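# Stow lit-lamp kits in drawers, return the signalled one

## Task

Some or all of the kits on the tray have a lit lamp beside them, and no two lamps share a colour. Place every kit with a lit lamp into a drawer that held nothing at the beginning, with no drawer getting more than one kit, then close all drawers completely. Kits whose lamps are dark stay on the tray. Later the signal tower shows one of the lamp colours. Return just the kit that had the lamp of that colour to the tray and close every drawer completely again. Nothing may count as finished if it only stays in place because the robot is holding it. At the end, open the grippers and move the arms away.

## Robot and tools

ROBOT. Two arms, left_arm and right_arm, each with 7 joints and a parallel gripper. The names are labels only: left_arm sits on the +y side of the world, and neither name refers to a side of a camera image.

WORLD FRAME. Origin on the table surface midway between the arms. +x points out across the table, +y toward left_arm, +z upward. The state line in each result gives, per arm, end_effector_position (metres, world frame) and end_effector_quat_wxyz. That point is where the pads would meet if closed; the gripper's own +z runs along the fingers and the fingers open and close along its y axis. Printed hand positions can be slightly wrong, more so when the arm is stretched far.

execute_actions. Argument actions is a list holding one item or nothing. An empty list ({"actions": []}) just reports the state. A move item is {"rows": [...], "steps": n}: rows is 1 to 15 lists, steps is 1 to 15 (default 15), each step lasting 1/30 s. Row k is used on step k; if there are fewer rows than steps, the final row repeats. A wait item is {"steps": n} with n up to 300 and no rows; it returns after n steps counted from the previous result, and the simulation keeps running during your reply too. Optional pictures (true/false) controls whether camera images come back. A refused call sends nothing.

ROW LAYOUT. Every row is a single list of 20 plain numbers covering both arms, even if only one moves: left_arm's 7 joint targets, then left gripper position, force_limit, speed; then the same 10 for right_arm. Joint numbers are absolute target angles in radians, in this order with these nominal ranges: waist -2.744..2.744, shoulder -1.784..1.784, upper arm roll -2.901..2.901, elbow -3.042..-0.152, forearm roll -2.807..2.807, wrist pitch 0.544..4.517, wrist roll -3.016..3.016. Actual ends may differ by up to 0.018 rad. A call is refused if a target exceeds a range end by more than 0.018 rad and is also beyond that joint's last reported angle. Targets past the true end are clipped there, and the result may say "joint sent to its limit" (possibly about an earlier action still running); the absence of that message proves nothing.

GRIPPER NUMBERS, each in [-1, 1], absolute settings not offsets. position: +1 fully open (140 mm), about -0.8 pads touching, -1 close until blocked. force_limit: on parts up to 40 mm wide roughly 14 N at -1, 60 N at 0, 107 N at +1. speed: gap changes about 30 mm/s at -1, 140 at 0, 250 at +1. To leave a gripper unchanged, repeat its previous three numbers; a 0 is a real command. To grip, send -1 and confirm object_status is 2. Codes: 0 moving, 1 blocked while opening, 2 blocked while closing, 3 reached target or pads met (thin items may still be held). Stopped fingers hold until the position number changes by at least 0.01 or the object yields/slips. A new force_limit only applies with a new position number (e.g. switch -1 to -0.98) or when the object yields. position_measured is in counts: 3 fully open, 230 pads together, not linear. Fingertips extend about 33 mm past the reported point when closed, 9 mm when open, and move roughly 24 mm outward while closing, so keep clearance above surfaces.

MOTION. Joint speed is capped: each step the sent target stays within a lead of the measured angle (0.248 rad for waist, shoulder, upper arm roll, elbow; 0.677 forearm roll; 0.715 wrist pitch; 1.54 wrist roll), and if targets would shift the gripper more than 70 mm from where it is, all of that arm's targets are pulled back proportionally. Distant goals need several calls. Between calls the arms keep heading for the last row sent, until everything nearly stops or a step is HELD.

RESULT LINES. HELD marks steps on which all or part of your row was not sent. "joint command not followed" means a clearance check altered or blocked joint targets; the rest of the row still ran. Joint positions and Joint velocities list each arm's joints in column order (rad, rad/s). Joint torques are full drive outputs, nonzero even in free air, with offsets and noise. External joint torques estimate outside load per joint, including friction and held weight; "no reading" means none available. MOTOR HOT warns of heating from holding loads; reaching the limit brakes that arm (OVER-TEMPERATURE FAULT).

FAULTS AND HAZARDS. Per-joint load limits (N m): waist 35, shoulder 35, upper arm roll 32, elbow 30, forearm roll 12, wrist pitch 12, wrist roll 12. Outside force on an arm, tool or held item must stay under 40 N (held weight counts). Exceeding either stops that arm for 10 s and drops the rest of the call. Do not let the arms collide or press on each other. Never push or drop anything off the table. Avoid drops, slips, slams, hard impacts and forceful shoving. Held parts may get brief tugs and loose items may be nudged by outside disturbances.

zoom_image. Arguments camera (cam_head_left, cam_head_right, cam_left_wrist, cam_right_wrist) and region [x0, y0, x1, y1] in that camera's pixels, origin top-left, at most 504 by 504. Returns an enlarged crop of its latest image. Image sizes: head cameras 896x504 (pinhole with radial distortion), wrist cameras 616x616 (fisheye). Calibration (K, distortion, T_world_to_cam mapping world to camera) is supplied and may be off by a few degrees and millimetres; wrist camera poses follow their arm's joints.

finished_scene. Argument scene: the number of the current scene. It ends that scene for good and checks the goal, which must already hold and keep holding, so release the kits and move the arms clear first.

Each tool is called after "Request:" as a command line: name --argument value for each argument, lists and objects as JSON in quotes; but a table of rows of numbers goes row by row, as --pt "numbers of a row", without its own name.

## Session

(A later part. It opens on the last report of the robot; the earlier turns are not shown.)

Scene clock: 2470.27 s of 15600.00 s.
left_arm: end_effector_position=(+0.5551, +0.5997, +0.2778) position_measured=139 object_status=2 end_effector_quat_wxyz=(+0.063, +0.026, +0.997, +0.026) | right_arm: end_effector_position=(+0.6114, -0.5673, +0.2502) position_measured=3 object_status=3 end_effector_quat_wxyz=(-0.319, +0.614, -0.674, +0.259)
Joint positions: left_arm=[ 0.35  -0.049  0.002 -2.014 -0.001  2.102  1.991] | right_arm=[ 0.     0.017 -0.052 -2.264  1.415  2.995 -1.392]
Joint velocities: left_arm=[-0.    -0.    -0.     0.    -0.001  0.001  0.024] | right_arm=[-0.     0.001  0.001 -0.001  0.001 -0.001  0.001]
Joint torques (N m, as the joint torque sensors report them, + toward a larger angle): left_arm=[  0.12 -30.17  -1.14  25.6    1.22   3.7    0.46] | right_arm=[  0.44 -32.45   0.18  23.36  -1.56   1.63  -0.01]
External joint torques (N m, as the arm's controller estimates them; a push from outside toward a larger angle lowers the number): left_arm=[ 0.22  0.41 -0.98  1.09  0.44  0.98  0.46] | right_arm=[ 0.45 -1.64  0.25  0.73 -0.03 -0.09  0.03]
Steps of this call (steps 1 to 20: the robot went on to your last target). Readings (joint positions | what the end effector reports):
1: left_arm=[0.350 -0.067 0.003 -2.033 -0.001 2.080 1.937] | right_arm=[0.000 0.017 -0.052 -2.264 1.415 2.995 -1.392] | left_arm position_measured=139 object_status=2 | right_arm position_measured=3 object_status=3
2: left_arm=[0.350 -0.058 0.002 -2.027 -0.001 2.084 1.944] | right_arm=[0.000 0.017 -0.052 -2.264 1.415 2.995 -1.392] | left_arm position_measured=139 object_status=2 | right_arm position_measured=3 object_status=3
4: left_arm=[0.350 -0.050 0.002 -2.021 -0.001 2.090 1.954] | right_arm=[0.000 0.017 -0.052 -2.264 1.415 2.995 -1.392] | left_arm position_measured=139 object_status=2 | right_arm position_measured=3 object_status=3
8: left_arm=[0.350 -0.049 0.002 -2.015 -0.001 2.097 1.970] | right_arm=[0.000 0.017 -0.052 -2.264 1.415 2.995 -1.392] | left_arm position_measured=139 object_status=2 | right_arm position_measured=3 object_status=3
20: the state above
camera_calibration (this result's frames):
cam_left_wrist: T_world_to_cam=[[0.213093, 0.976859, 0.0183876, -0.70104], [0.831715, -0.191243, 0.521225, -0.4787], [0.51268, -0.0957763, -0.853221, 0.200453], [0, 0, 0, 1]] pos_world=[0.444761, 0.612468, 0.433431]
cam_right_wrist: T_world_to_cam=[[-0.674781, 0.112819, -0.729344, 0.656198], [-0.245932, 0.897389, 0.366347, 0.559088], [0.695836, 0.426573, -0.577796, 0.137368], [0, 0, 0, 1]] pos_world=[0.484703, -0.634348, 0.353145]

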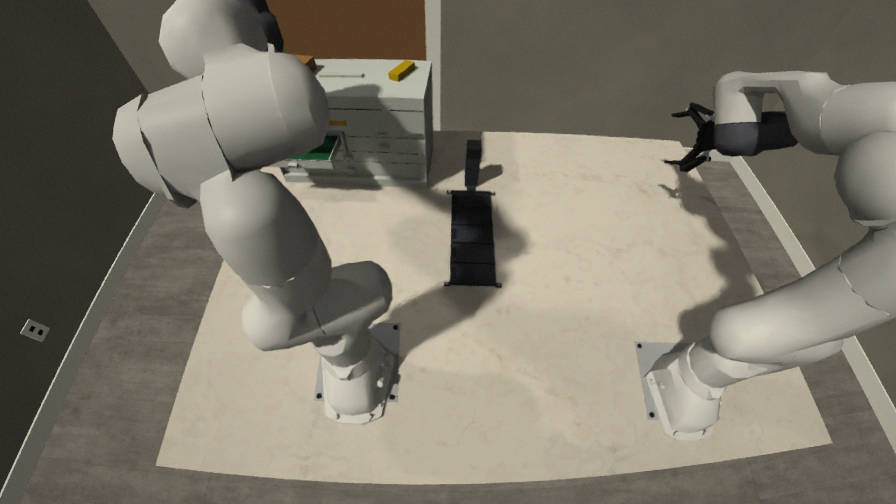

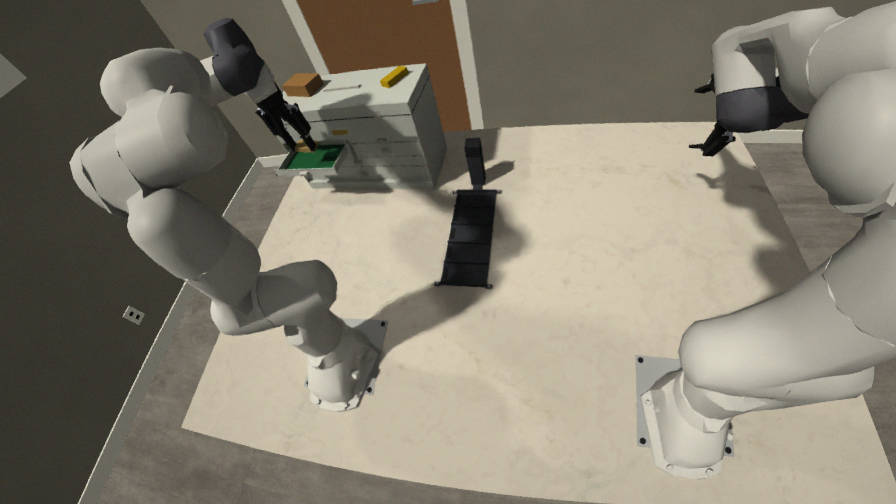

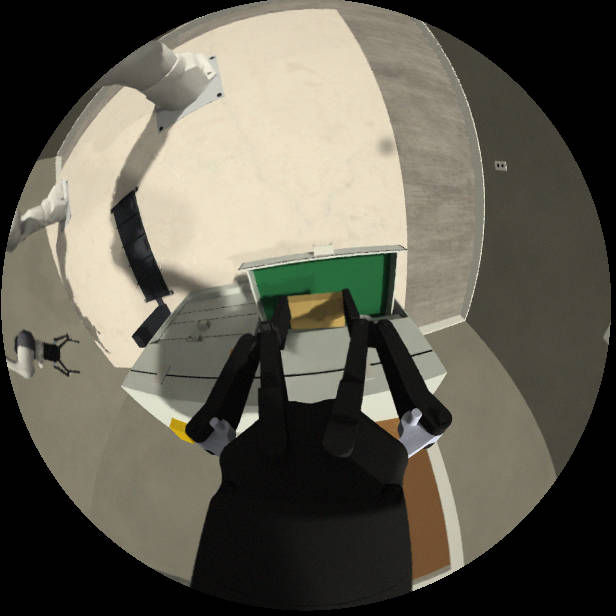

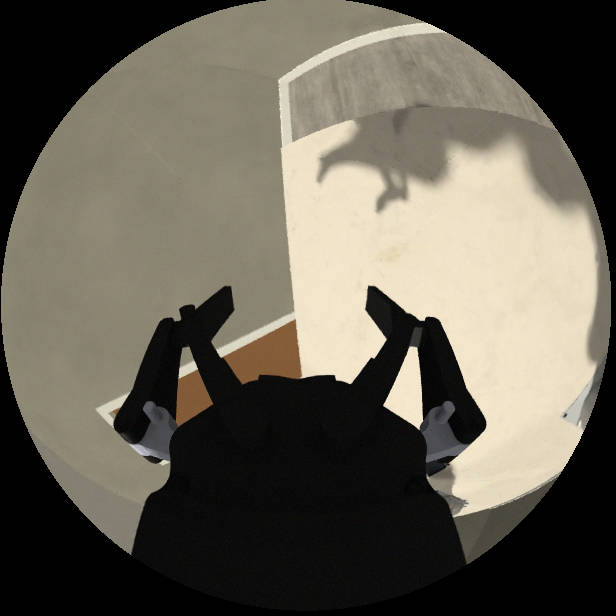

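Descend to z≈.212.

Request:
execute_actions --actions '[{"rows":[[0.352,-0.044,0,-2.022,0,2.14,2.005,-1,0,-0.8,0.0,0.017,-0.05,-2.264,1.415,2.995,-1.392,1,0,0],[0.352,-0.039,0,-2.036,0,2.165,2.005,-1,0,-0.8,0.0,0.017,-0.05,-2.264,1.415,2.995,-1.392,1,0,0],[0.352,-0.034,0,-2.05,0,2.19,2.005,-1,0,-0.8,0.0,0.017,-0.05,-2.264,1.415,2.995,-1.392,1,0,0],[0.352,-0.028,0,-2.0645,0,2.21,2.005,-1,0,-0.8,0.0,0.017,-0.05,-2.264,1.415,2.995,-1.392,1,0,0],[0.352,-0.0214,0,-2.0765,0,2.23,2.005,-1,0,-0.8,0.0,0.017,-0.05,-2.264,1.415,2.995,-1.392,1,0,0],[0.352,-0.0148,0,-2.0885,0,2.248,2.005,-1,0,-0.8,0.0,0.017,-0.05,-2.264,1.415,2.995,-1.392,1,0,0],[0.352,-0.0082,0,-2.1,0,2.262,2.005,-1,0,-0.8,0.0,0.017,-0.05,-2.264,1.415,2.995,-1.392,1,0,0],[0.352,-0.0016,0,-2.1124,0,2.272,2.005,-1,0,-0.8,0.0,0.017,-0.05,-2.264,1.415,2.995,-1.392,1,0,0],[0.352,0.003,0,-2.118,0,2.276,2.005,-1,0,-0.8,0.0,0.017,-0.05,-2.264,1.415,2.995,-1.392,1,0,0],[0.352,0.007,0,-2.123,0,2.276,2.005,-1,0,-0.8,0.0,0.017,-0.05,-2.264,1.415,2.995,-1.392,1,0,0]],"steps":15}]' --pictures false

Request:
execute_actions --actions '[{"steps":12}]' --pictures false

Request:
execute_actions --actions '[{"rows":[[0.352,0.0115,0,-2.1285,0,2.286,2.005,-1,0,-0.8,0.0,0.017,-0.05,-2.264,1.415,2.995,-1.392,1,0,0]],"steps":12}]' --pictures false

Request:
execute_actions --actions '[{"rows":[[0.352,0.016,0,-2.134,0,2.296,2.005,-1,0,-0.8,0.0,0.017,-0.05,-2.264,1.415,2.995,-1.392,1,0,0]],"steps":12}]' --pictures false

Scene clock: 2490.83 s of 15600.00 s.
left_arm: end_effector_position=(+0.5532, +0.5983, +0.2112) position_measured=139 object_status=2 end_effector_quat_wxyz=(+0.059, +0.031, +0.998, +0.024) | right_arm: end_effector_position=(+0.6114, -0.5673, +0.2502) position_measured=3 object_status=3 end_effector_quat_wxyz=(-0.319, +0.614, -0.674, +0.259)
Joint positions: left_arm=[ 0.35   0.006  0.001 -2.121 -0.001  2.253  1.998] | right_arm=[ 0.     0.017 -0.052 -2.264  1.415  2.995 -1.392]
Joint velocities: left_arm=[ 0.001  0.     0.    -0.     0.001  0.115  0.001] | right_arm=[-0.001 -0.002  0.     0.001  0.001 -0.    -0.001]
Joint torques (N m, as the joint torque sensors report them, + toward a larger angle): left_arm=[  0.18 -30.29  -0.43  21.55   1.26   3.35   0.39] | right_arm=[  0.02 -33.06  -0.02  22.93  -1.52   1.63   0.  ]
External joint torques (N m, as the arm's controller estimates them; a push from outside toward a larger angle lowers the number): left_arm=[-0.24 -0.18 -0.77 -0.95  0.55  0.84  0.39] | right_arm=[ 0.06 -2.01  0.08  0.18  0.01 -0.11  0.05]
Steps of this call (steps 1 to 30: the robot went on to your last target; steps 31 to 90: nothing new was sent; then 17.07 s passed at rest; steps 91 to 105: all 15 steps of this action). Readings (joint positions | what the end effector reports):
91: left_arm=[0.350 -0.048 0.002 -2.015 -0.001 2.108 1.998] | right_arm=[0.000 0.017 -0.052 -2.264 1.415 2.995 -1.392] | left_arm position_measured=139 object_status=2 | right_arm position_measured=3 object_status=3
92: left_arm=[0.350 -0.048 0.002 -2.020 -0.001 2.117 1.998] | right_arm=[0.000 0.017 -0.052 -2.264 1.415 2.995 -1.392] | left_arm position_measured=139 object_status=2 | right_arm position_measured=3 object_status=3
94: left_arm=[0.350 -0.043 0.002 -2.037 -0.001 2.144 1.998] | right_arm=[0.000 0.017 -0.052 -2.264 1.415 2.995 -1.392] | left_arm position_measured=139 object_status=2 | right_arm position_measured=3 object_status=3
98: left_arm=[0.350 -0.018 0.002 -2.085 -0.001 2.203 1.998] | right_arm=[0.000 0.017 -0.052 -2.264 1.415 2.995 -1.392] | left_arm position_measured=139 object_status=2 | right_arm position_measured=3 object_status=3
105: the state above

Scene clock: 2491.23 s of 15600.00 s.
left_arm: end_effector_position=(+0.5568, +0.5997, +0.2121) position_measured=139 object_status=2 end_effector_quat_wxyz=(+0.065, +0.031, +0.997, +0.027) | right_arm: end_effector_position=(+0.6114, -0.5673, +0.2502) position_measured=3 object_status=3 end_effector_quat_wxyz=(-0.319, +0.614, -0.674, +0.259)
Joint positions: left_arm=[ 0.35   0.006  0.001 -2.123 -0.001  2.269  1.998] | right_arm=[ 0.     0.017 -0.052 -2.264  1.415  2.995 -1.392]
Joint velocities: left_arm=[-0.     0.002 -0.    -0.002 -0.     0.009 -0.002] | right_arm=[ 0.001  0.001  0.     0.    -0.     0.     0.   ]
Joint torques (N m, as the joint torque sensors report them, + toward a larger angle): left_arm=[  0.15 -30.52  -0.13  23.6    1.27   3.73   0.43] | right_arm=[ -0.16 -32.89  -0.17  23.01  -1.57   1.65  -0.03]
External joint torques (N m, as the arm's controller estimates them; a push from outside toward a larger angle lowers the number): left_arm=[ 0.18  1.13 -0.11 -0.06  0.55  1.02  0.43] | right_arm=[-0.24 -2.05 -0.19  0.36 -0.04 -0.06  0.01]
Steps of this call (steps 1 to 12: the robot went on to your last target). Readings (joint positions | what the end effector reports):
1: left_arm=[0.350 0.006 0.001 -2.121 -0.001 2.256 1.998] | right_arm=[0.000 0.017 -0.052 -2.264 1.415 2.995 -1.392] | left_arm position_measured=139 object_status=2 | right_arm position_measured=3 object_status=3
2: left_arm=[0.350 0.006 0.001 -2.121 -0.001 2.259 1.998] | right_arm=[0.000 0.017 -0.052 -2.264 1.415 2.995 -1.392] | left_arm position_measured=139 object_status=2 | right_arm position_measured=3 object_status=3
4: left_arm=[0.350 0.006 0.001 -2.122 -0.001 2.263 1.998] | right_arm=[0.000 0.017 -0.052 -2.264 1.415 2.995 -1.392] | left_arm position_measured=139 object_status=2 | right_arm position_measured=3 object_status=3
8: left_arm=[0.350 0.006 0.001 -2.122 -0.001 2.267 1.998] | right_arm=[0.000 0.017 -0.052 -2.264 1.415 2.995 -1.392] | left_arm position_measured=139 object_status=2 | right_arm position_measured=3 object_status=3
12: the state above

Scene clock: 2491.63 s of 15600.00 s.
left_arm: end_effector_position=(+0.5582, +0.6003, +0.2104) position_measured=139 object_status=2 end_effector_quat_wxyz=(+0.067, +0.031, +0.997, +0.028) | right_arm: end_effector_position=(+0.6114, -0.5673, +0.2502) position_measured=3 object_status=3 end_effector_quat_wxyz=(-0.319, +0.614, -0.674, +0.259)
Joint positions: left_arm=[ 0.35   0.008  0.001 -2.126 -0.001  2.28   1.999] | right_arm=[ 0.     0.017 -0.052 -2.264  1.415  2.995 -1.392]
Joint velocities: left_arm=[ 0.     0.    -0.001 -0.001  0.002  0.006  0.   ] | right_arm=[ 0.001  0.001 -0.002  0.    -0.001  0.002  0.001]
Joint torques (N m, as the joint torque sensors report them, + toward a larger angle): left_arm=[  0.97 -29.55  -0.6   22.04   1.16   3.68   0.4 ] | right_arm=[  0.   -32.8   -0.27  23.11  -1.55   1.65   0.  ]
External joint torques (N m, as the arm's controller estimates them; a push from outside toward a larger angle lowers the number): left_arm=[ 0.99  2.25 -0.59 -1.68  0.44  0.95  0.4 ] | right_arm=[ 0.03 -1.95 -0.18  0.44 -0.02 -0.09  0.04]
Steps of this call (steps 1 to 12: all 12 steps of this action). Readings (joint positions | what the end effector reports):
1: left_arm=[0.350 0.006 0.001 -2.123 -0.001 2.271 1.998] | right_arm=[0.000 0.017 -0.052 -2.264 1.415 2.995 -1.392] | left_arm position_measured=139 object_status=2 | right_arm position_measured=3 object_status=3
2: left_arm=[0.350 0.007 0.001 -2.125 -0.001 2.273 1.998] | right_arm=[0.000 0.017 -0.052 -2.264 1.415 2.995 -1.392] | left_arm position_measured=139 object_status=2 | right_arm position_measured=3 object_status=3
4: left_arm=[0.350 0.008 0.001 -2.126 -0.001 2.275 1.998] | right_arm=[0.000 0.017 -0.052 -2.264 1.415 2.995 -1.392] | left_arm position_measured=139 object_status=2 | right_arm position_measured=3 object_status=3
8: left_arm=[0.350 0.008 0.001 -2.126 -0.001 2.279 1.999] | right_arm=[0.000 0.017 -0.052 -2.264 1.415 2.995 -1.392] | left_arm position_measured=139 object_status=2 | right_arm position_measured=3 object_status=3
12: the state above

Scene clock: 2492.03 s of 15600.00 s.
left_arm: end_effector_position=(+0.5598, +0.6007, +0.2097) position_measured=139 object_status=2 end_effector_quat_wxyz=(+0.070, +0.031, +0.997, +0.029) | right_arm: end_effector_position=(+0.6114, -0.5673, +0.2502) position_measured=3 object_status=3 end_effector_quat_wxyz=(-0.319, +0.614, -0.674, +0.259)
Joint positions: left_arm=[ 0.35   0.009  0.001 -2.129 -0.001  2.29   1.999] | right_arm=[ 0.     0.017 -0.052 -2.264  1.415  2.995 -1.392]
Joint velocities: left_arm=[-0.001 -0.001 -0.002 -0.001 -0.001  0.005  0.   ] | right_arm=[-0.    -0.001  0.001 -0.    -0.    -0.     0.001]
Joint torques (N m, as the joint torque sensors report them, + toward a larger angle): left_arm=[  0.29 -27.39  -0.58  20.18   1.31   3.56   0.41] | right_arm=[  0.38 -32.93  -0.19  23.17  -1.55   1.71   0.02]
External joint torques (N m, as the arm's controller estimates them; a push from outside toward a larger angle lowers the number): left_arm=[ 0.38  4.51 -0.5  -3.59  0.6   0.81  0.41] | right_arm=[ 0.47 -1.88 -0.05  0.43 -0.02 -0.03  0.07]
Steps of this call (steps 1 to 12: all 12 steps of this action). Readings (joint positions | what the end effector reports):
1: left_arm=[0.350 0.009 0.001 -2.127 -0.001 2.282 1.999] | right_arm=[0.000 0.017 -0.052 -2.264 1.415 2.995 -1.392] | left_arm position_measured=139 object_status=2 | right_arm position_measured=3 object_status=3
2: left_arm=[0.350 0.009 0.001 -2.128 -0.001 2.284 1.999] | right_arm=[0.000 0.017 -0.052 -2.264 1.415 2.995 -1.392] | left_arm position_measured=139 object_status=2 | right_arm position_measured=3 object_status=3
4: left_arm=[0.350 0.009 0.001 -2.128 -0.001 2.286 1.999] | right_arm=[0.000 0.017 -0.052 -2.264 1.415 2.995 -1.392] | left_arm position_measured=139 object_status=2 | right_arm position_measured=3 object_status=3
8: left_arm=[0.350 0.009 0.001 -2.129 -0.001 2.289 1.999] | right_arm=[0.000 0.017 -0.052 -2.264 1.415 2.995 -1.392] | left_arm position_measured=139 object_status=2 | right_arm position_measured=3 object_status=3
12: the state above

Contact at .210. Release and lift.

Request:
execute_actions --actions '[{"rows":[[0.352,0.008,0,-2.127,0,2.288,2.005,0.15,0,-0.5,0.0,0.017,-0.05,-2.264,1.415,2.995,-1.392,1,0,0]],"steps":13}]' --pictures false

Request:
execute_actions --actions '[{"rows":[[0.352,0.0,0,-2.115,0,2.24,2.005,0.15,0,-0.5,0.0,0.017,-0.05,-2.264,1.415,2.995,-1.392,1,0,0],[0.352,-0.008,0,-2.1,0,2.21,2.005,0.15,0,-0.5,0.0,0.017,-0.05,-2.264,1.415,2.995,-1.392,1,0,0],[0.352,-0.018,0,-2.083,0,2.18,2.005,0.15,0,-0.5,0.0,0.017,-0.05,-2.264,1.415,2.995,-1.392,1,0,0],[0.352,-0.028,0,-2.0645,0,2.15,2.005,0.15,0,-0.5,0.0,0.017,-0.05,-2.264,1.415,2.995,-1.392,1,0,0],[0.352,-0.038,0,-2.04,0,2.12,2.005,0.15,0,-0.5,0.0,0.017,-0.05,-2.264,1.415,2.995,-1.392,1,0,0],[0.352,-0.0486,0,-2.0107,0,2.1,2.005,0.15,0,-0.5,0.0,0.017,-0.05,-2.264,1.415,2.995,-1.392,1,0,0],[0.352,-0.0486,0,-2.0107,0,2.1,2.005,0.15,0,-0.5,0.0,0.017,-0.05,-2.264,1.415,2.995,-1.392,1,0,0],[0.352,-0.0486,0,-2.0107,0,2.1,2.005,0.15,0,-0.5,0.0,0.017,-0.05,-2.264,1.415,2.995,-1.392,1,0,0],[0.36,-0.1,0,-2.06,0,2.1,2.02,0.15,0,-0.5,0.0,0.017,-0.05,-2.264,1.415,2.995,-1.392,1,0,0],[0.37,-0.15,0,-2.11,0,2.1,2.03,0.15,0,-0.5,0.0,0.017,-0.05,-2.264,1.415,2.995,-1.392,1,0,0],[0.38,-0.2,0,-2.16,0,2.1,2.04,0.15,0,-0.5,0.0,0.017,-0.05,-2.264,1.415,2.995,-1.392,1,0,0],[0.39,-0.25,0,-2.21,0,2.1,2.05,0.15,0,-0.5,0.0,0.017,-0.05,-2.264,1.415,2.995,-1.392,1,0,0],[0.40,-0.3,0,-2.26,0,2.1,2.06,0.15,0,-0.5,0.0,0.017,-0.05,-2.264,1.415,2.995,-1.392,1,0,0],[0.41,-0.35,0,-2.32,0,2.12,2.07,0.15,0,-0.5,0.0,0.017,-0.05,-2.264,1.415,2.995,-1.392,1,0,0],[0.42,-0.4,0,-2.4,0,2.18,2.08,0.15,0,-0.5,0.0,0.017,-0.05,-2.264,1.415,2.995,-1.392,1,0,0]]}]' --pictures false

Request:
execute_actions --actions '[{"rows":[[0.44,-0.46,0,-2.5,0,2.3,2.08,-0.1,-0.3,-0.5,0.0,0.017,-0.05,-2.264,1.415,2.995,-1.392,1,0,0],[0.44,-0.48,0,-2.585,0,2.4,2.08,-0.1,-0.3,-0.5,0.0,0.017,-0.05,-2.264,1.415,2.995,-1.392,1,0,0],[0.45,-0.5,0,-2.67,0,2.5,2.08,-0.1,-0.3,-0.5,0.0,0.017,-0.05,-2.264,1.415,2.995,-1.392,1,0,0],[0.46,-0.52,0,-2.75,0,2.62,2.08,-0.1,-0.3,-0.5,0.0,0.017,-0.05,-2.264,1.415,2.995,-1.392,1,0,0],[0.465,-0.54,0,-2.83,0,2.75,2.09,-0.1,-0.3,-0.5,0.0,0.017,-0.05,-2.264,1.415,2.995,-1.392,1,0,0],[0.465,-0.55,0,-2.9,0,2.88,2.09,-0.1,-0.3,-0.5,0.0,0.017,-0.05,-2.264,1.415,2.995,-1.392,1,0,0],[0.465,-0.55,0,-2.95,0,2.95,2.09,-0.1,-0.3,-0.5,0.0,0.017,-0.05,-2.264,1.415,2.995,-1.392,1,0,0],[0.465,-0.52,0,-2.97,0,3.05,2.09,-0.1,-0.3,-0.5,0.0,0.017,-0.05,-2.264,1.415,2.995,-1.392,1,0,0],[0.465,-0.48,0,-2.976,0,3.15,2.09,-0.1,-0.3,-0.5,0.0,0.017,-0.05,-2.264,1.415,2.995,-1.392,1,0,0],[0.465,-0.44,0,-2.976,0,3.23,2.09,-0.1,-0.3,-0.5,0.0,0.017,-0.05,-2.264,1.415,2.995,-1.392,1,0,0],[0.465,-0.41,0,-2.976,0,3.288,2.09,-0.1,-0.3,-0.5,0.0,0.017,-0.05,-2.264,1.415,2.995,-1.392,1,0,0],[0.465,-0.386,0,-2.976,0,3.288,2.09,-0.1,-0.3,-0.5,0.0,0.017,-0.05,-2.264,1.415,2.995,-1.392,1,0,0]],"steps":15}]' --pictures false

Request:
execute_actions --actions '[{"steps":25}]'

Scene clock: 2530.63 s of 15600.00 s.
left_arm: end_effector_position=(+0.5605, +0.6010, +0.2105) position_measured=110 object_status=0 end_effector_quat_wxyz=(+0.071, +0.031, +0.997, +0.029) | right_arm: end_effector_position=(+0.6114, -0.5673, +0.2502) position_measured=3 object_status=3 end_effector_quat_wxyz=(-0.319, +0.614, -0.674, +0.259)
Joint positions: left_arm=[ 0.35   0.009  0.001 -2.128 -0.001  2.291  1.999] | right_arm=[ 0.     0.017 -0.052 -2.264  1.415  2.995 -1.392]
Joint velocities: left_arm=[-0.     0.001 -0.    -0.001  0.001 -0.001 -0.001] | right_arm=[ 0.001  0.     0.001  0.001  0.001 -0.     0.001]
Joint torques (N m, as the joint torque sensors report them, + toward a larger angle): left_arm=[  0.89 -32.26  -0.3   24.04   1.27   2.39   0.32] | right_arm=[  0.23 -32.56  -0.18  23.17  -1.55   1.67   0.05]
External joint torques (N m, as the arm's controller estimates them; a push from outside toward a larger angle lowers the number): left_arm=[ 0.97 -0.51 -0.23  0.35  0.56 -0.35  0.32] | right_arm=[ 0.15 -1.58 -0.2   0.44 -0.01 -0.05  0.09]
Steps of this call (steps 1 to 15: the robot went on to your last target; steps 16 to 90: nothing new was sent; then 35.17 s passed at rest; steps 91 to 103: all 13 steps of this action). Readings (joint positions | what the end effector reports):
91: left_arm=[0.350 0.009 0.001 -2.129 -0.001 2.291 1.999] | right_arm=[0.000 0.017 -0.052 -2.264 1.415 2.995 -1.392] | left_arm position_measured=139 object_status=0 | right_arm position_measured=3 object_status=3
92: left_arm=[0.350 0.009 0.001 -2.129 -0.001 2.291 1.999] | right_arm=[0.000 0.017 -0.052 -2.264 1.415 2.995 -1.392] | left_arm position_measured=139 object_status=0 | right_arm position_measured=3 object_status=3
94: left_arm=[0.350 0.009 0.001 -2.128 -0.001 2.291 1.999] | right_arm=[0.000 0.017 -0.052 -2.264 1.415 2.995 -1.392] | left_arm position_measured=126 object_status=0 | right_arm position_measured=3 object_status=3
98: left_arm=[0.350 0.009 0.001 -2.128 -0.001 2.291 1.999] | right_arm=[0.000 0.017 -0.052 -2.264 1.415 2.995 -1.392] | left_arm position_measured=110 object_status=0 | right_arm position_measured=3 object_status=3
103: the state above

Scene clock: 2531.13 s of 15600.00 s.
left_arm: end_effector_position=(+0.4795, +0.5942, +0.2878) position_measured=110 object_status=3 end_effector_quat_wxyz=(+0.077, +0.022, +0.996, +0.035) | right_arm: end_effector_position=(+0.6114, -0.5673, +0.2502) position_measured=3 object_status=3 end_effector_quat_wxyz=(-0.319, +0.614, -0.674, +0.259)
Joint positions: left_arm=[ 0.396 -0.301 -0.001 -2.269 -0.001  2.138  2.025] | right_arm=[ 0.     0.017 -0.052 -2.264  1.415  2.995 -1.392]
Joint velocities: left_arm=[ 0.29  -1.451  0.019 -1.63  -0.001  0.197  0.163] | right_arm=[-0.001 -0.001 -0.     0.001 -0.001  0.001 -0.   ]
Joint torques (N m, as the joint torque sensors report them, + toward a larger angle): left_arm=[ 0.16 -8.51 -0.91 25.06  1.31  4.44  0.49] | right_arm=[  0.39 -32.88  -0.07  23.16  -1.53   1.59   0.01]
External joint torques (N m, as the arm's controller estimates them; a push from outside toward a larger angle lowers the number): left_arm=[ 1.94 -0.29  0.63 -1.62  0.67  0.82  0.5 ] | right_arm=[ 0.49 -1.88  0.09  0.42  0.   -0.16  0.06]
Steps of this call (steps 1 to 15: all 15 steps of this action). Readings (joint positions | what the end effector reports):
1: left_arm=[0.350 0.009 0.001 -2.126 -0.001 2.283 1.999] | right_arm=[0.000 0.017 -0.052 -2.264 1.415 2.995 -1.392] | left_arm position_measured=110 object_status=3 | right_arm position_measured=3 object_status=3
2: left_arm=[0.350 0.007 0.001 -2.121 -0.001 2.270 1.999] | right_arm=[0.000 0.017 -0.052 -2.264 1.415 2.995 -1.392] | left_arm position_measured=110 object_status=3 | right_arm position_measured=3 object_status=3
4: left_arm=[0.350 -0.002 0.001 -2.100 -0.001 2.236 1.999] | right_arm=[0.000 0.017 -0.052 -2.264 1.415 2.995 -1.392] | left_arm position_measured=110 object_status=3 | right_arm position_measured=3 object_status=3
8: left_arm=[0.350 -0.038 0.001 -2.031 -0.001 2.166 1.999] | right_arm=[0.000 0.017 -0.052 -2.264 1.415 2.995 -1.392] | left_arm position_measured=110 object_status=3 | right_arm position_measured=3 object_status=3
15: the state above

Scene clock: 2531.63 s of 15600.00 s.
left_arm: end_effector_position=(+0.4221, +0.6033, +0.1443) position_measured=141 object_status=3 end_effector_quat_wxyz=(+0.227, +0.011, +0.966, +0.120) | right_arm: end_effector_position=(+0.6114, -0.5673, +0.2502) position_measured=3 object_status=3 end_effector_quat_wxyz=(-0.319, +0.614, -0.674, +0.259)
Joint positions: left_arm=[ 0.462 -0.4    0.    -2.972 -0.001  3.092  2.07 ] | right_arm=[ 0.     0.017 -0.052 -2.264  1.415  2.995 -1.392]
Joint velocities: left_arm=[ 0.002  0.222  0.001 -0.078 -0.002  1.141  0.043] | right_arm=[-0.     0.     0.    -0.001 -0.001 -0.     0.   ]
Joint torques (N m, as the joint torque sensors report them, + toward a larger angle): left_arm=[  0.77 -16.25  -0.07  22.46   0.97   4.62   0.39] | right_arm=[  0.3  -32.77  -0.3   23.13  -1.54   1.64   0.05]
External joint torques (N m, as the arm's controller estimates them; a push from outside toward a larger angle lowers the number): left_arm=[0.72 1.32 0.23 0.2  0.54 0.97 0.39] | right_arm=[ 0.3  -1.91 -0.23  0.51 -0.01 -0.08  0.09]
Steps of this call (steps 1 to 15: all 15 steps of this action). Readings (joint positions | what the end effector reports):
1: left_arm=[0.408 -0.354 -0.001 -2.337 -0.001 2.166 2.030] | right_arm=[0.000 0.017 -0.052 -2.264 1.415 2.995 -1.392] | left_arm position_measured=110 object_status=0 | right_arm position_measured=3 object_status=3
2: left_arm=[0.419 -0.403 -0.000 -2.411 -0.001 2.207 2.034] | right_arm=[0.000 0.017 -0.052 -2.264 1.415 2.995 -1.392] | left_arm position_measured=114 object_status=0 | right_arm position_measured=3 object_status=3
4: left_arm=[0.439 -0.472 0.000 -2.563 -0.001 2.322 2.042] | right_arm=[0.000 0.017 -0.052 -2.264 1.415 2.995 -1.392] | left_arm position_measured=123 object_status=0 | right_arm position_measured=3 object_status=3
8: left_arm=[0.459 -0.527 0.000 -2.857 -0.001 2.648 2.057] | right_arm=[0.000 0.017 -0.052 -2.264 1.415 2.995 -1.392] | left_arm position_measured=141 object_status=0 | right_arm position_measured=3 object_status=3
15: the state above

Scene clock: 2532.47 s of 15600.00 s.
left_arm: end_effector_position=(+0.4550, +0.6205, +0.1858) position_measured=141 object_status=3 end_effector_quat_wxyz=(+0.300, +0.016, +0.940, +0.162) | right_arm: end_effector_position=(+0.6114, -0.5673, +0.2502) position_measured=3 object_status=3 end_effector_quat_wxyz=(-0.319, +0.614, -0.674, +0.259)
Joint positions: left_arm=[ 0.462 -0.388  0.    -2.975 -0.001  3.283  2.082] | right_arm=[ 0.     0.017 -0.052 -2.264  1.415  2.995 -1.392]
Joint velocities: left_arm=[-0.001  0.     0.001  0.001 -0.     0.008  0.002] | right_arm=[-0.001  0.    -0.001 -0.001 -0.001  0.     0.001]
Joint torques (N m, as the joint torque sensors report them, + toward a larger angle): left_arm=[  0.83 -11.54  -0.42  17.97   0.85   4.34   0.35] | right_arm=[  0.05 -32.63  -0.08  22.88  -1.61   1.6    0.04]
External joint torques (N m, as the arm's controller estimates them; a push from outside toward a larger angle lowers the number): left_arm=[ 0.81  2.2  -0.08 -1.61  0.41  0.93  0.35] | right_arm=[-0.03 -1.78 -0.1   0.23 -0.07 -0.11  0.09]
Steps of this call (steps 1 to 25: the robot went on to your last target). Readings (joint positions | what the end effector reports):
1: left_arm=[0.462 -0.395 0.000 -2.974 -0.001 3.126 2.071] | right_arm=[0.000 0.017 -0.052 -2.264 1.415 2.995 -1.392] | left_arm position_measured=141 object_status=3 | right_arm position_measured=3 object_status=3
2: left_arm=[0.462 -0.392 0.000 -2.975 -0.001 3.154 2.073] | right_arm=[0.000 0.017 -0.052 -2.264 1.415 2.995 -1.392] | left_arm position_measured=141 object_status=3 | right_arm position_measured=3 object_status=3
4: left_arm=[0.462 -0.390 0.000 -2.975 -0.001 3.197 2.075] | right_arm=[0.000 0.017 -0.052 -2.264 1.415 2.995 -1.392] | left_arm position_measured=141 object_status=3 | right_arm position_measured=3 object_status=3
8: left_arm=[0.462 -0.389 0.000 -2.975 -0.001 3.245 2.078] | right_arm=[0.000 0.017 -0.052 -2.264 1.415 2.995 -1.392] | left_arm position_measured=141 object_status=3 | right_arm position_measured=3 object_status=3
25: the state above
camera_calibration (this result's frames):
cam_left_wrist: T_world_to_cam=[[0.0960341, 0.929999, 0.354795, -0.678452], [0.506302, -0.352526, 0.787009, -0.144732], [0.856992, 0.104054, -0.504715, -0.170157], [0, 0, 0, 1]] pos_world=[0.284256, 0.597643, 0.268736]
cam_right_wrist: T_world_to_cam=[[-0.674781, 0.112819, -0.729344, 0.656199], [-0.245932, 0.897389, 0.366347, 0.559088], [0.695836, 0.426573, -0.577796, 0.137368], [0, 0, 0, 1]] pos_world=[0.484703, -0.634348, 0.353145]

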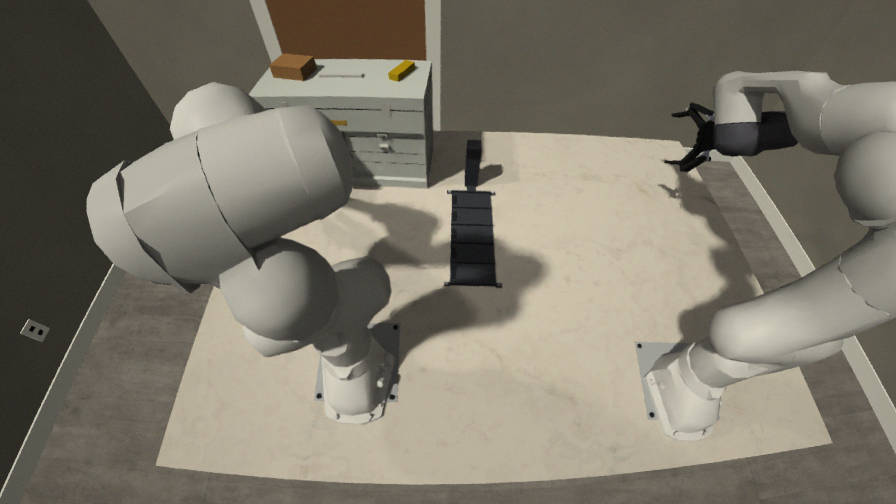

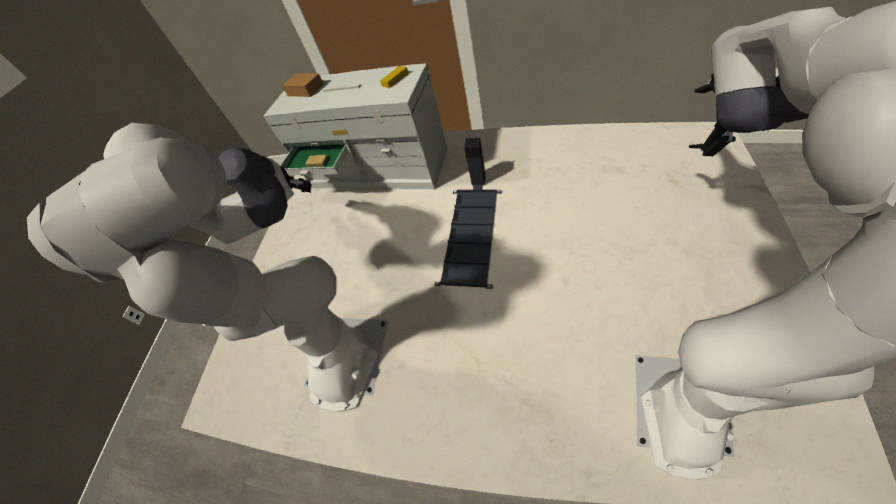

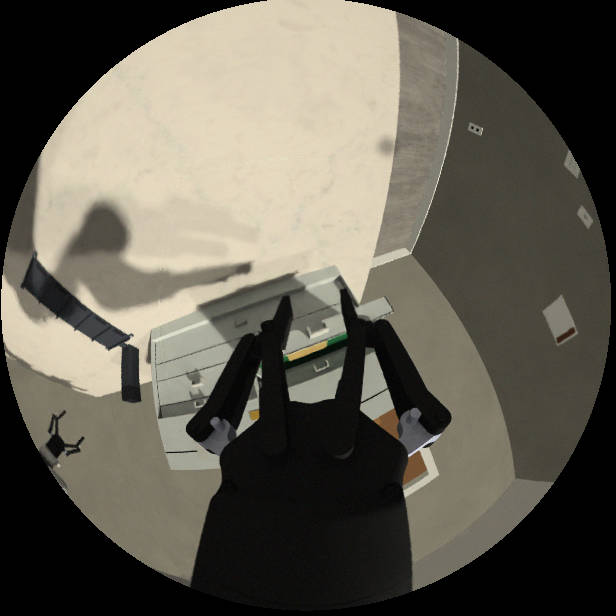

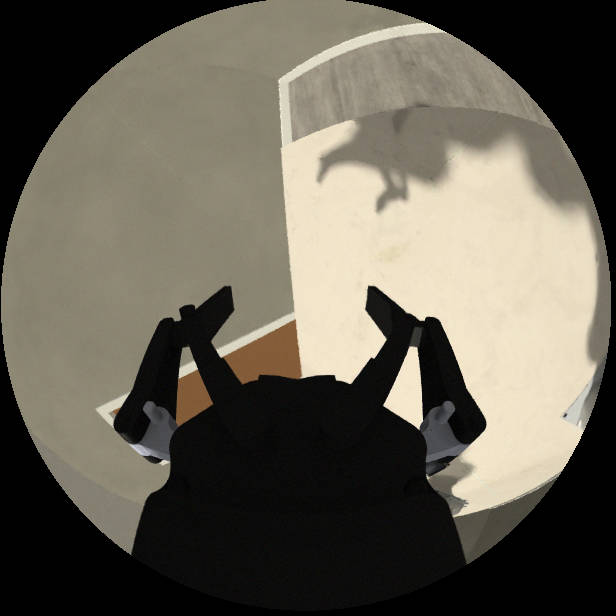

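Push shut with open tips.

Request:
execute_actions --actions '[{"rows":[[0.459,-0.371,0,-2.9625,0,3.29,2.08,-0.1,-0.3,-0.5,0.0,0.017,-0.05,-2.264,1.415,2.995,-1.392,1,0,0],[0.454,-0.356,0,-2.949,0,3.291,2.08,-0.1,-0.3,-0.5,0.0,0.017,-0.05,-2.264,1.415,2.995,-1.392,1,0,0],[0.449,-0.3416,0,-2.936,0,3.292,2.08,-0.1,-0.3,-0.5,0.0,0.017,-0.05,-2.264,1.415,2.995,-1.392,1,0,0],[0.4445,-0.327,0,-2.923,0,3.293,2.08,-0.1,-0.3,-0.5,0.0,0.017,-0.05,-2.264,1.415,2.995,-1.392,1,0,0],[0.44,-0.312,0,-2.91,0,3.294,2.08,-0.1,-0.3,-0.5,0.0,0.017,-0.05,-2.264,1.415,2.995,-1.392,1,0,0],[0.435,-0.2975,0,-2.8967,0,3.295,2.08,-0.1,-0.3,-0.5,0.0,0.017,-0.05,-2.264,1.415,2.995,-1.392,1,0,0],[0.432,-0.289,0,-2.888,0,3.295,2.07,-0.1,-0.3,-0.5,0.0,0.017,-0.05,-2.264,1.415,2.995,-1.392,1,0,0],[0.4295,-0.281,0,-2.88,0,3.295,2.07,-0.1,-0.3,-0.5,0.0,0.017,-0.05,-2.264,1.415,2.995,-1.392,1,0,0],[0.427,-0.273,0,-2.872,0,3.295,2.07,-0.1,-0.3,-0.5,0.0,0.017,-0.05,-2.264,1.415,2.995,-1.392,1,0,0],[0.4245,-0.265,0,-2.864,0,3.295,2.07,-0.1,-0.3,-0.5,0.0,0.017,-0.05,-2.264,1.415,2.995,-1.392,1,0,0],[0.422,-0.257,0,-2.856,0,3.295,2.06,-0.1,-0.3,-0.5,0.0,0.017,-0.05,-2.264,1.415,2.995,-1.392,1,0,0],[0.4175,-0.2434,0,-2.8426,0,3.295,2.06,-0.1,-0.3,-0.5,0.0,0.017,-0.05,-2.264,1.415,2.995,-1.392,1,0,0],[0.413,-0.23,0,-2.829,0,3.295,2.06,-0.1,-0.3,-0.5,0.0,0.017,-0.05,-2.264,1.415,2.995,-1.392,1,0,0],[0.409,-0.2163,0,-2.8155,0,3.294,2.05,-0.1,-0.3,-0.5,0.0,0.017,-0.05,-2.264,1.415,2.995,-1.392,1,0,0],[0.405,-0.2036,0,-2.8016,0,3.293,2.05,-0.1,-0.3,-0.5,0.0,0.017,-0.05,-2.264,1.415,2.995,-1.392,1,0,0]]}]' --pictures false

Request:
execute_actions --actions '[{"rows":[[0.401,-0.191,0,-2.788,0,3.292,2.04,-0.1,-0.3,-0.5,0.0,0.017,-0.05,-2.264,1.415,2.995,-1.392,1,0,0],[0.397,-0.178,0,-2.774,0,3.29,2.04,-0.1,-0.3,-0.5,0.0,0.017,-0.05,-2.264,1.415,2.995,-1.392,1,0,0],[0.393,-0.1656,0,-2.76,0,3.289,2.04,-0.1,-0.3,-0.5,0.0,0.017,-0.05,-2.264,1.415,2.995,-1.392,1,0,0],[0.389,-0.153,0,-2.746,0,3.287,2.03,-0.1,-0.3,-0.5,0.0,0.017,-0.05,-2.264,1.415,2.995,-1.392,1,0,0],[0.385,-0.1402,0,-2.7323,0,3.285,2.03,-0.1,-0.3,-0.5,0.0,0.017,-0.05,-2.264,1.415,2.995,-1.392,1,0,0],[0.3815,-0.128,0,-2.718,0,3.283,2.03,-0.1,-0.3,-0.5,0.0,0.017,-0.05,-2.264,1.415,2.995,-1.392,1,0,0],[0.378,-0.116,0,-2.7035,0,3.28,2.02,-0.1,-0.3,-0.5,0.0,0.017,-0.05,-2.264,1.415,2.995,-1.392,1,0,0],[0.3745,-0.1036,0,-2.689,0,3.278,2.02,-0.1,-0.3,-0.5,0.0,0.017,-0.05,-2.264,1.415,2.995,-1.392,1,0,0],[0.371,-0.0914,0,-2.6746,0,3.276,2.02,-0.1,-0.3,-0.5,0.0,0.017,-0.05,-2.264,1.415,2.995,-1.392,1,0,0],[0.3675,-0.079,0,-2.66,0,3.273,2.01,-0.1,-0.3,-0.5,0.0,0.017,-0.05,-2.264,1.415,2.995,-1.392,1,0,0],[0.364,-0.067,0,-2.6458,0,3.271,2.01,-0.1,-0.3,-0.5,0.0,0.017,-0.05,-2.264,1.415,2.995,-1.392,1,0,0],[0.361,-0.0553,0,-2.631,0,3.268,2.0,-0.1,-0.3,-0.5,0.0,0.017,-0.05,-2.264,1.415,2.995,-1.392,1,0,0],[0.357,-0.0437,0,-2.6165,0,3.265,2.0,-0.1,-0.3,-0.5,0.0,0.017,-0.05,-2.264,1.415,2.995,-1.392,1,0,0],[0.354,-0.032,0,-2.602,0,3.262,2.0,-0.1,-0.3,-0.5,0.0,0.017,-0.05,-2.264,1.415,2.995,-1.392,1,0,0],[0.351,-0.0204,0,-2.587,0,3.259,2.0,-0.1,-0.3,-0.5,0.0,0.017,-0.05,-2.264,1.415,2.995,-1.392,1,0,0]]}]' --pictures false

Request:
execute_actions --actions '[{"rows":[[0.348,-0.011,0,-2.575,0,3.257,2.0,-0.1,-0.3,-0.5,0.0,0.017,-0.05,-2.264,1.415,2.995,-1.392,1,0,0],[0.346,-0.004,0,-2.566,0,3.256,2.0,-0.1,-0.3,-0.5,0.0,0.017,-0.05,-2.264,1.415,2.995,-1.392,1,0,0],[0.344,0.003,0,-2.558,0,3.254,2.0,-0.1,-0.3,-0.5,0.0,0.017,-0.05,-2.264,1.415,2.995,-1.392,1,0,0],[0.343,0.0075,0,-2.552,0,3.253,2.0,-0.1,-0.3,-0.5,0.0,0.017,-0.05,-2.264,1.415,2.995,-1.392,1,0,0],[0.342,0.012,0,-2.546,0,3.252,2.0,-0.1,-0.3,-0.5,0.0,0.017,-0.05,-2.264,1.415,2.995,-1.392,1,0,0],[0.341,0.0145,0,-2.543,0,3.251,2.0,-0.1,-0.3,-0.5,0.0,0.017,-0.05,-2.264,1.415,2.995,-1.392,1,0,0],[0.341,0.017,0,-2.54,0,3.251,2.0,-0.1,-0.3,-0.5,0.0,0.017,-0.05,-2.264,1.415,2.995,-1.392,1,0,0],[0.34,0.019,0,-2.537,0,3.25,2.0,-0.1,-0.3,-0.5,0.0,0.017,-0.05,-2.264,1.415,2.995,-1.392,1,0,0],[0.34,0.0215,0,-2.534,0,3.25,2.0,-0.1,-0.3,-0.5,0.0,0.017,-0.05,-2.264,1.415,2.995,-1.392,1,0,0]],"steps":15}]' --pictures false

Request:
execute_actions --actions '[{"steps":10}]' --pictures false

Scene clock: 2601.67 s of 15600.00 s.
left_arm: end_effector_position=(+0.5069, +0.6196, +0.1835) position_measured=141 object_status=3 end_effector_quat_wxyz=(+0.302, +0.033, +0.940, +0.152) | right_arm: end_effector_position=(+0.6114, -0.5673, +0.2502) position_measured=3 object_status=3 end_effector_quat_wxyz=(-0.319, +0.614, -0.674, +0.259)
Joint positions: left_arm=[ 0.417 -0.232  0.    -2.831 -0.001  3.29   2.073] | right_arm=[ 0.     0.017 -0.052 -2.264  1.415  2.995 -1.392]
Joint velocities: left_arm=[-0.109  0.365  0.001  0.355  0.     0.    -0.056] | right_arm=[ 0.001  0.001  0.001 -0.    -0.001  0.002  0.001]
Joint torques (N m, as the joint torque sensors report them, + toward a larger angle): left_arm=[ -1.91 -19.81  -0.44  20.27   0.89   4.02  -0.13] | right_arm=[  0.28 -32.73   0.05  23.19  -1.52   1.61   0.03]
External joint torques (N m, as the arm's controller estimates them; a push from outside toward a larger angle lowers the number): left_arm=[-2.52  1.44 -0.13  2.71  0.43  0.6  -0.2 ] | right_arm=[ 0.25 -1.87  0.08  0.53  0.01 -0.12  0.07]
Steps of this call (steps 1 to 15: the robot went on to your last target; steps 16 to 90: nothing new was sent; then 65.70 s passed at rest; steps 91 to 105: all 15 steps of this action). Readings (joint positions | what the end effector reports):
91: left_arm=[0.462 -0.385 0.000 -2.972 -0.001 3.284 2.083] | right_arm=[0.000 0.017 -0.052 -2.264 1.415 2.995 -1.392] | left_arm position_measured=141 object_status=3 | right_arm position_measured=3 object_status=3
92: left_arm=[0.461 -0.377 0.000 -2.966 -0.001 3.285 2.083] | right_arm=[0.000 0.017 -0.052 -2.264 1.415 2.995 -1.392] | left_arm position_measured=141 object_status=3 | right_arm position_measured=3 object_status=3
94: left_arm=[0.455 -0.355 0.000 -2.947 -0.001 3.286 2.083] | right_arm=[0.000 0.017 -0.052 -2.264 1.415 2.995 -1.392] | left_arm position_measured=141 object_status=3 | right_arm position_measured=3 object_status=3
98: left_arm=[0.439 -0.305 0.000 -2.902 -0.001 3.288 2.082] | right_arm=[0.000 0.017 -0.052 -2.264 1.415 2.995 -1.392] | left_arm position_measured=141 object_status=3 | right_arm position_measured=3 object_status=3
105: the state above

Scene clock: 2602.17 s of 15600.00 s.
left_arm: end_effector_position=(+0.5806, +0.6163, +0.1819) position_measured=141 object_status=3 end_effector_quat_wxyz=(+0.309, +0.039, +0.940, +0.137) | right_arm: end_effector_position=(+0.6114, -0.5673, +0.2502) position_measured=3 object_status=3 end_effector_quat_wxyz=(-0.319, +0.614, -0.674, +0.259)
Joint positions: left_arm=[ 0.362 -0.044  0.    -2.623 -0.001  3.268  2.032] | right_arm=[ 0.     0.017 -0.052 -2.264  1.415  2.995 -1.392]
Joint velocities: left_arm=[-0.096  0.341 -0.     0.411  0.001 -0.075 -0.077] | right_arm=[-0.     0.001 -0.    -0.     0.001 -0.     0.002]
Joint torques (N m, as the joint torque sensors report them, + toward a larger angle): left_arm=[ -2.61 -28.91   0.21  21.65   1.01   4.14  -0.47] | right_arm=[ -0.22 -32.66   0.1   23.16  -1.54   1.64   0.07]
External joint torques (N m, as the arm's controller estimates them; a push from outside toward a larger angle lowers the number): left_arm=[-3.09 -1.05  0.33  3.82  0.54  0.69 -0.47] | right_arm=[-0.14 -1.76  0.24  0.5  -0.01 -0.09  0.11]
Steps of this call (steps 1 to 15: all 15 steps of this action). Readings (joint positions | what the end effector reports):
1: left_arm=[0.413 -0.219 0.000 -2.818 -0.001 3.290 2.071] | right_arm=[0.000 0.017 -0.052 -2.264 1.415 2.995 -1.392] | left_arm position_measured=141 object_status=3 | right_arm position_measured=3 object_status=3
2: left_arm=[0.409 -0.206 0.000 -2.805 -0.001 3.290 2.069] | right_arm=[0.000 0.017 -0.052 -2.264 1.415 2.995 -1.392] | left_arm position_measured=141 object_status=3 | right_arm position_measured=3 object_status=3
4: left_arm=[0.401 -0.180 0.000 -2.779 -0.001 3.289 2.064] | right_arm=[0.000 0.017 -0.052 -2.264 1.415 2.995 -1.392] | left_arm position_measured=141 object_status=3 | right_arm position_measured=3 object_status=3
8: left_arm=[0.386 -0.130 0.000 -2.723 -0.001 3.284 2.053] | right_arm=[0.000 0.017 -0.052 -2.264 1.415 2.995 -1.392] | left_arm position_measured=141 object_status=3 | right_arm position_measured=3 object_status=3
15: the state above

Scene clock: 2602.67 s of 15600.00 s.
left_arm: end_effector_position=(+0.6081, +0.6149, +0.1811) position_measured=141 object_status=3 end_effector_quat_wxyz=(+0.310, +0.039, +0.941, +0.131) | right_arm: end_effector_position=(+0.6114, -0.5673, +0.2502) position_measured=3 object_status=3 end_effector_quat_wxyz=(-0.319, +0.614, -0.674, +0.259)
Joint positions: left_arm=[ 0.344  0.021  0.    -2.54  -0.001  3.249  2.013] | right_arm=[ 0.     0.017 -0.052 -2.264  1.415  2.995 -1.392]
Joint velocities: left_arm=[ 0.001 -0.     0.001  0.005  0.001 -0.01  -0.011] | right_arm=[ 0.001  0.001  0.     0.    -0.001 -0.001  0.   ]
Joint torques (N m, as the joint torque sensors report them, + toward a larger angle): left_arm=[ -3.16 -27.8    0.36  22.94   0.98   3.89  -0.34] | right_arm=[  0.22 -32.85  -0.07  23.12  -1.51   1.61   0.  ]
External joint torques (N m, as the arm's controller estimates them; a push from outside toward a larger angle lowers the number): left_arm=[-3.27  0.67  0.22  3.02  0.53  0.49 -0.34] | right_arm=[ 0.31 -2.02  0.09  0.52  0.01 -0.13  0.05]
Steps of this call (steps 1 to 15: all 15 steps of this action). Readings (joint positions | what the end effector reports):
1: left_arm=[0.359 -0.033 0.000 -2.609 -0.001 3.266 2.029] | right_arm=[0.000 0.017 -0.052 -2.264 1.415 2.995 -1.392] | left_arm position_measured=141 object_status=3 | right_arm position_measured=3 object_status=3
2: left_arm=[0.356 -0.023 0.000 -2.596 -0.001 3.263 2.027] | right_arm=[0.000 0.017 -0.052 -2.264 1.415 2.995 -1.392] | left_arm position_measured=141 object_status=3 | right_arm position_measured=3 object_status=3
4: left_arm=[0.351 -0.006 0.000 -2.576 -0.001 3.259 2.023] | right_arm=[0.000 0.017 -0.052 -2.264 1.415 2.995 -1.392] | left_arm position_measured=141 object_status=3 | right_arm position_measured=3 object_status=3
8: left_arm=[0.346 0.013 0.000 -2.551 -0.001 3.253 2.018] | right_arm=[0.000 0.017 -0.052 -2.264 1.415 2.995 -1.392] | left_arm position_measured=141 object_status=3 | right_arm position_measured=3 object_status=3
15: the state above

Scene clock: 2603.00 s of 15600.00 s.
left_arm: end_effector_position=(+0.6081, +0.6149, +0.1810) position_measured=141 object_status=3 end_effector_quat_wxyz=(+0.310, +0.038, +0.941, +0.131) | right_arm: end_effector_position=(+0.6114, -0.5673, +0.2502) position_measured=3 object_status=3 end_effector_quat_wxyz=(-0.319, +0.614, -0.674, +0.259)
Joint positions: left_arm=[ 0.344  0.021  0.    -2.54  -0.001  3.248  2.011] | right_arm=[ 0.     0.017 -0.052 -2.264  1.415  2.995 -1.392]
Joint velocities: left_arm=[ 0.    -0.001  0.002  0.    -0.002 -0.001 -0.005] | right_arm=[-0.     0.001 -0.001  0.001 -0.    -0.001 -0.001]
Joint torques (N m, as the joint torque sensors report them, + toward a larger angle): left_arm=[ -2.89 -27.3    0.3   22.65   0.94   3.76  -0.34] | right_arm=[  0.14 -32.8   -0.05  23.06  -1.52   1.66   0.  ]
External joint torques (N m, as the arm's controller estimates them; a push from outside toward a larger angle lowers the number): left_arm=[-3.04  1.18  0.13  2.71  0.5   0.34 -0.34] | right_arm=[ 0.21 -1.92  0.07  0.39  0.02 -0.08  0.05]
Steps of this call (steps 1 to 10: the robot went on to your last target). Readings (joint positions | what the end effector reports):
1: left_arm=[0.344 0.021 0.000 -2.540 -0.001 3.249 2.013] | right_arm=[0.000 0.017 -0.052 -2.264 1.415 2.995 -1.392] | left_arm position_measured=141 object_status=3 | right_arm position_measured=3 object_status=3
2: left_arm=[0.344 0.021 0.000 -2.540 -0.001 3.248 2.013] | right_arm=[0.000 0.017 -0.052 -2.264 1.415 2.995 -1.392] | left_arm position_measured=141 object_status=3 | right_arm position_measured=3 object_status=3
4: left_arm=[0.344 0.021 0.000 -2.540 -0.001 3.248 2.012] | right_arm=[0.000 0.017 -0.052 -2.264 1.415 2.995 -1.392] | left_arm position_measured=141 object_status=3 | right_arm position_measured=3 object_status=3
8: left_arm=[0.344 0.021 0.000 -2.540 -0.001 3.248 2.011] | right_arm=[0.000 0.017 -0.052 -2.264 1.415 2.995 -1.392] | left_arm position_measured=141 object_status=3 | right_arm position_measured=3 object_status=3
10: the state above


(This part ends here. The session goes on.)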